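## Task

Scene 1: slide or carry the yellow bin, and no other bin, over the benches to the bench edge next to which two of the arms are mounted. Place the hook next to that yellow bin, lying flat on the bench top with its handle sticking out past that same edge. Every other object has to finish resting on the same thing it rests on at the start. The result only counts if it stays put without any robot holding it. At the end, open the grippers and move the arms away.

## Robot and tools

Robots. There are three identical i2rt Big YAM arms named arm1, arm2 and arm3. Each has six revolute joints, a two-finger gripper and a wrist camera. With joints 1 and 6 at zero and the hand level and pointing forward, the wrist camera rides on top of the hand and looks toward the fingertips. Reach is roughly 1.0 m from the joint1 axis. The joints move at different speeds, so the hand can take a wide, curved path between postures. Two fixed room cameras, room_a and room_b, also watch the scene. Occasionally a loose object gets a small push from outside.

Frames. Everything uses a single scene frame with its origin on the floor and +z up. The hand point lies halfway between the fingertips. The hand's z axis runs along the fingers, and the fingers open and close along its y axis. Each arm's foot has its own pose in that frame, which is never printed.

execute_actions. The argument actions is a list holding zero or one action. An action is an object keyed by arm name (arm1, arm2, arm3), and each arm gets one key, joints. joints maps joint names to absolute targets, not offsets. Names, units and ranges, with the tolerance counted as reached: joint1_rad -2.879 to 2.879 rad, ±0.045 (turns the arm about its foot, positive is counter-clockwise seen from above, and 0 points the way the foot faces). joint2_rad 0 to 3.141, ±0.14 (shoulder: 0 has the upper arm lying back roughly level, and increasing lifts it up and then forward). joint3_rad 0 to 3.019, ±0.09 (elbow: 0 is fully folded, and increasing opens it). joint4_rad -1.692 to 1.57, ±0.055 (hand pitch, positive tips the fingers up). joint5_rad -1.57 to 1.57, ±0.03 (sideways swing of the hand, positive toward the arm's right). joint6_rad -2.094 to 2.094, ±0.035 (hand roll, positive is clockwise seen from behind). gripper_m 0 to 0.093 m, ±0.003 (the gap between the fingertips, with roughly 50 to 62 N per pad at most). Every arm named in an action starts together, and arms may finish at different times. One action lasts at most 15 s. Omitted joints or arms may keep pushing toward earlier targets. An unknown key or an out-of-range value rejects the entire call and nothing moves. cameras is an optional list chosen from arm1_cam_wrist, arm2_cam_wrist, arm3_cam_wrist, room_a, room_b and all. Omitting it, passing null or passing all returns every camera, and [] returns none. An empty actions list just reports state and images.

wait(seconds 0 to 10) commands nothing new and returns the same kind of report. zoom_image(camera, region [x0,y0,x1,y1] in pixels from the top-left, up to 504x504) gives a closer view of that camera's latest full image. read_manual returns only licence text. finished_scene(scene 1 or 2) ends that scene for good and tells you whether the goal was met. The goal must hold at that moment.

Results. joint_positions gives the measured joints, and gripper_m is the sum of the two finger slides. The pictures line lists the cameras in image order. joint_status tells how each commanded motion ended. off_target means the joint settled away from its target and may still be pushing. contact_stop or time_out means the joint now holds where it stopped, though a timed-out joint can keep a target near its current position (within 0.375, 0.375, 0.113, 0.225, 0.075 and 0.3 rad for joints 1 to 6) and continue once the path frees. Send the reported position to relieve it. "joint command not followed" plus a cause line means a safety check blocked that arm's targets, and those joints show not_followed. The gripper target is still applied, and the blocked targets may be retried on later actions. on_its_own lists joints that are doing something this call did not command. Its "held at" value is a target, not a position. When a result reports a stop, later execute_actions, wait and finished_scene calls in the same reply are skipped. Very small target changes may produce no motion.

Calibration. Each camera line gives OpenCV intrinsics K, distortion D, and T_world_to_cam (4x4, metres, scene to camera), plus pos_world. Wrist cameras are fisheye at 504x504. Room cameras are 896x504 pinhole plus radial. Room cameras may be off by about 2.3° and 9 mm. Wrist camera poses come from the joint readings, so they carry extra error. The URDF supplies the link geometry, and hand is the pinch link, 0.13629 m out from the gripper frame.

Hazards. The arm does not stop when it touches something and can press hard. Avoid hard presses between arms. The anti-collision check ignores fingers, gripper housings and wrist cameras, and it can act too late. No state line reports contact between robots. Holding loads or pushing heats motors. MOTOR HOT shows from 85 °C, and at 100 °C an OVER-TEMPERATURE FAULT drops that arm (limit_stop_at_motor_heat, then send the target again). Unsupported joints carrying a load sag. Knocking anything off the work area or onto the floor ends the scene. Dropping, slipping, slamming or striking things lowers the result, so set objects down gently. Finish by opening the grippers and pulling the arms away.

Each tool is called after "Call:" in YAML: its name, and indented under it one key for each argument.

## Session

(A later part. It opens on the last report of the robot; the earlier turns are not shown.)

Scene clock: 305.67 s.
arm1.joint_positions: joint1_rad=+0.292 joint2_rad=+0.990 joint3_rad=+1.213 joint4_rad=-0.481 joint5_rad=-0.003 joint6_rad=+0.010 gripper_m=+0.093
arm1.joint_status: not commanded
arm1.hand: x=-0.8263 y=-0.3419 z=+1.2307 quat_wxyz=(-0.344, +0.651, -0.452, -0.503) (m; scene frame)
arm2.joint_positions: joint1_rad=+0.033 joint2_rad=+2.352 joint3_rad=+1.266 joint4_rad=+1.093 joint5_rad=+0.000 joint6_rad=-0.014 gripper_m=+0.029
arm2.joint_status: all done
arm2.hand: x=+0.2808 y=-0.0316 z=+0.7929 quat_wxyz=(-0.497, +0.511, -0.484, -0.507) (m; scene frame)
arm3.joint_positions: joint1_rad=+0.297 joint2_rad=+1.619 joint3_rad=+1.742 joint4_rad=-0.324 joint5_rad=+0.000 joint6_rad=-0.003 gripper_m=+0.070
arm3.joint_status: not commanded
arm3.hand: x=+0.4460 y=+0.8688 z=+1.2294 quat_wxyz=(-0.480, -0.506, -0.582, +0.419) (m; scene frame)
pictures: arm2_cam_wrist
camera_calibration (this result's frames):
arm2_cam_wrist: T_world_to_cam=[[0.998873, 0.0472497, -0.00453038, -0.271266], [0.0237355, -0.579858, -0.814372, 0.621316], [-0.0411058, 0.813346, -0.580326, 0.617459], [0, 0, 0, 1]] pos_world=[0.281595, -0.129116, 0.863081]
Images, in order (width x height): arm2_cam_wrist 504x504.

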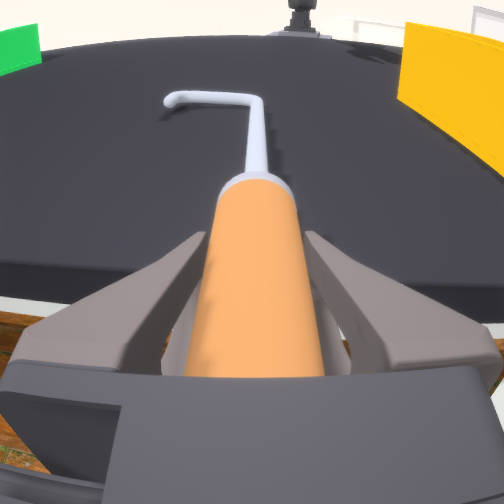

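Close enough; release.

Call:
execute_actions:
  actions:
    - {"arm2":{"joints":{"gripper_m":0.093}}}
  cameras: []

Call:
execute_actions:
  actions:
    - {"arm2":{"joints":{"joint2_rad":1.2,"joint4_rad":-0.3}},"arm3":{"joints":{"joint2_rad":1.0,"joint3_rad":1.3}}}
  cameras: ["arm2_cam_wrist","room_b"]

Scene clock: 310.33 s.
arm1.joint_positions: joint1_rad=+0.292 joint2_rad=+0.990 joint3_rad=+1.213 joint4_rad=-0.481 joint5_rad=-0.003 joint6_rad=+0.010 gripper_m=+0.093
arm1.joint_status: not commanded
arm1.hand: x=-0.8263 y=-0.3419 z=+1.2307 quat_wxyz=(-0.344, +0.651, -0.452, -0.503) (m; scene frame)
arm2.joint_positions: joint1_rad=+0.033 joint2_rad=+2.352 joint3_rad=+1.274 joint4_rad=+1.104 joint5_rad=+0.000 joint6_rad=-0.012 gripper_m=+0.093
arm2.joint_status: all done
arm2.hand: x=+0.2804 y=-0.0293 z=+0.7987 quat_wxyz=(-0.501, +0.505, -0.480, -0.513) (m; scene frame)
arm3.joint_positions: joint1_rad=+0.297 joint2_rad=+1.619 joint3_rad=+1.742 joint4_rad=-0.324 joint5_rad=+0.000 joint6_rad=-0.003 gripper_m=+0.070
arm3.joint_status: not commanded
arm3.hand: x=+0.4460 y=+0.8688 z=+1.2294 quat_wxyz=(-0.480, -0.506, -0.582, +0.419) (m; scene frame)
pictures: none
No camera images: the call's "cameras" was empty. Leave "cameras" out to get every camera's image.

Scene clock: 312.10 s.
arm1.joint_positions: joint1_rad=+0.292 joint2_rad=+0.990 joint3_rad=+1.213 joint4_rad=-0.481 joint5_rad=-0.003 joint6_rad=+0.010 gripper_m=+0.093
arm1.joint_status: not commanded
arm1.hand: x=-0.8263 y=-0.3419 z=+1.2307 quat_wxyz=(-0.344, +0.651, -0.452, -0.503) (m; scene frame)
arm2.joint_positions: joint1_rad=+0.033 joint2_rad=+1.183 joint3_rad=+1.292 joint4_rad=-0.288 joint5_rad=+0.000 joint6_rad=-0.012 gripper_m=+0.093
arm2.joint_status: all done
arm2.hand: x=+0.2867 y=-0.2298 z=+1.2814 quat_wxyz=(-0.448, +0.556, -0.529, -0.459) (m; scene frame)
arm3.joint_positions: joint1_rad=+0.297 joint2_rad=+0.991 joint3_rad=+1.292 joint4_rad=-0.316 joint5_rad=+0.000 joint6_rad=-0.003 gripper_m=+0.070
arm3.joint_status: all done
arm3.hand: x=+0.4119 y=+1.1136 z=+1.3178 quat_wxyz=(-0.532, -0.465, -0.535, +0.464) (m; scene frame)
pictures: arm2_cam_wrist, room_b
camera_calibration (this result's frames):
arm2_cam_wrist: T_world_to_cam=[[0.998894, 0.0461219, -0.00914593, -0.259967], [0.0269693, -0.72133, -0.692066, 0.713961], [-0.0385166, 0.691054, -0.721776, 1.21478], [0, 0, 0, 1]] pos_world=[0.287214, -0.312487, 1.36853]
Images, in order (width x height): arm2_cam_wrist 504x504, room_b 896x504.

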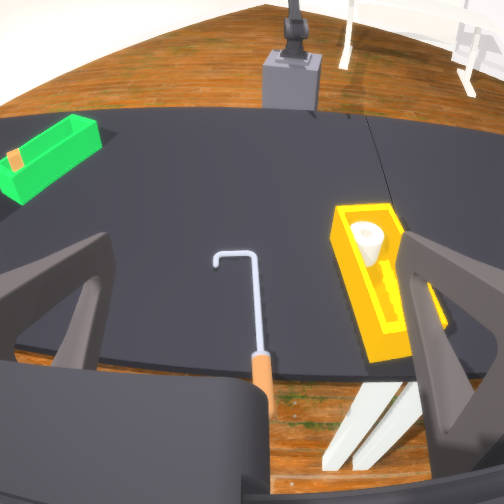

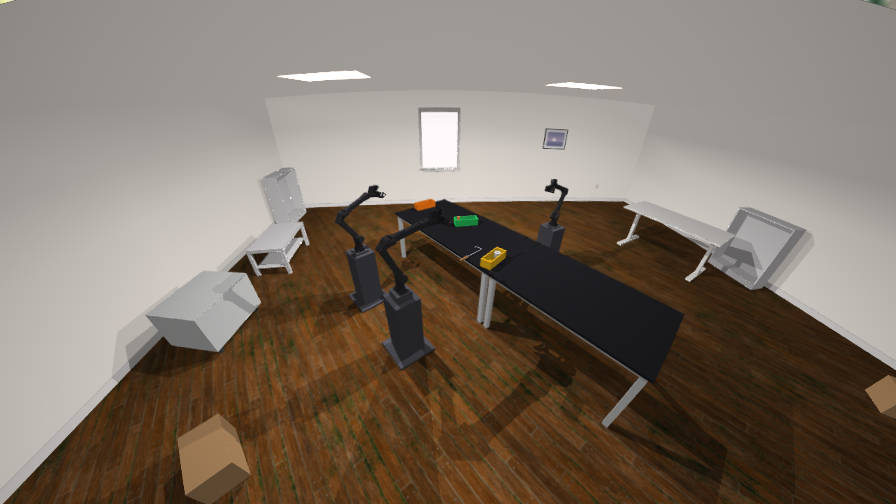

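Call:
finished_scene:
  scene: 1

The scene is finished: the task was done.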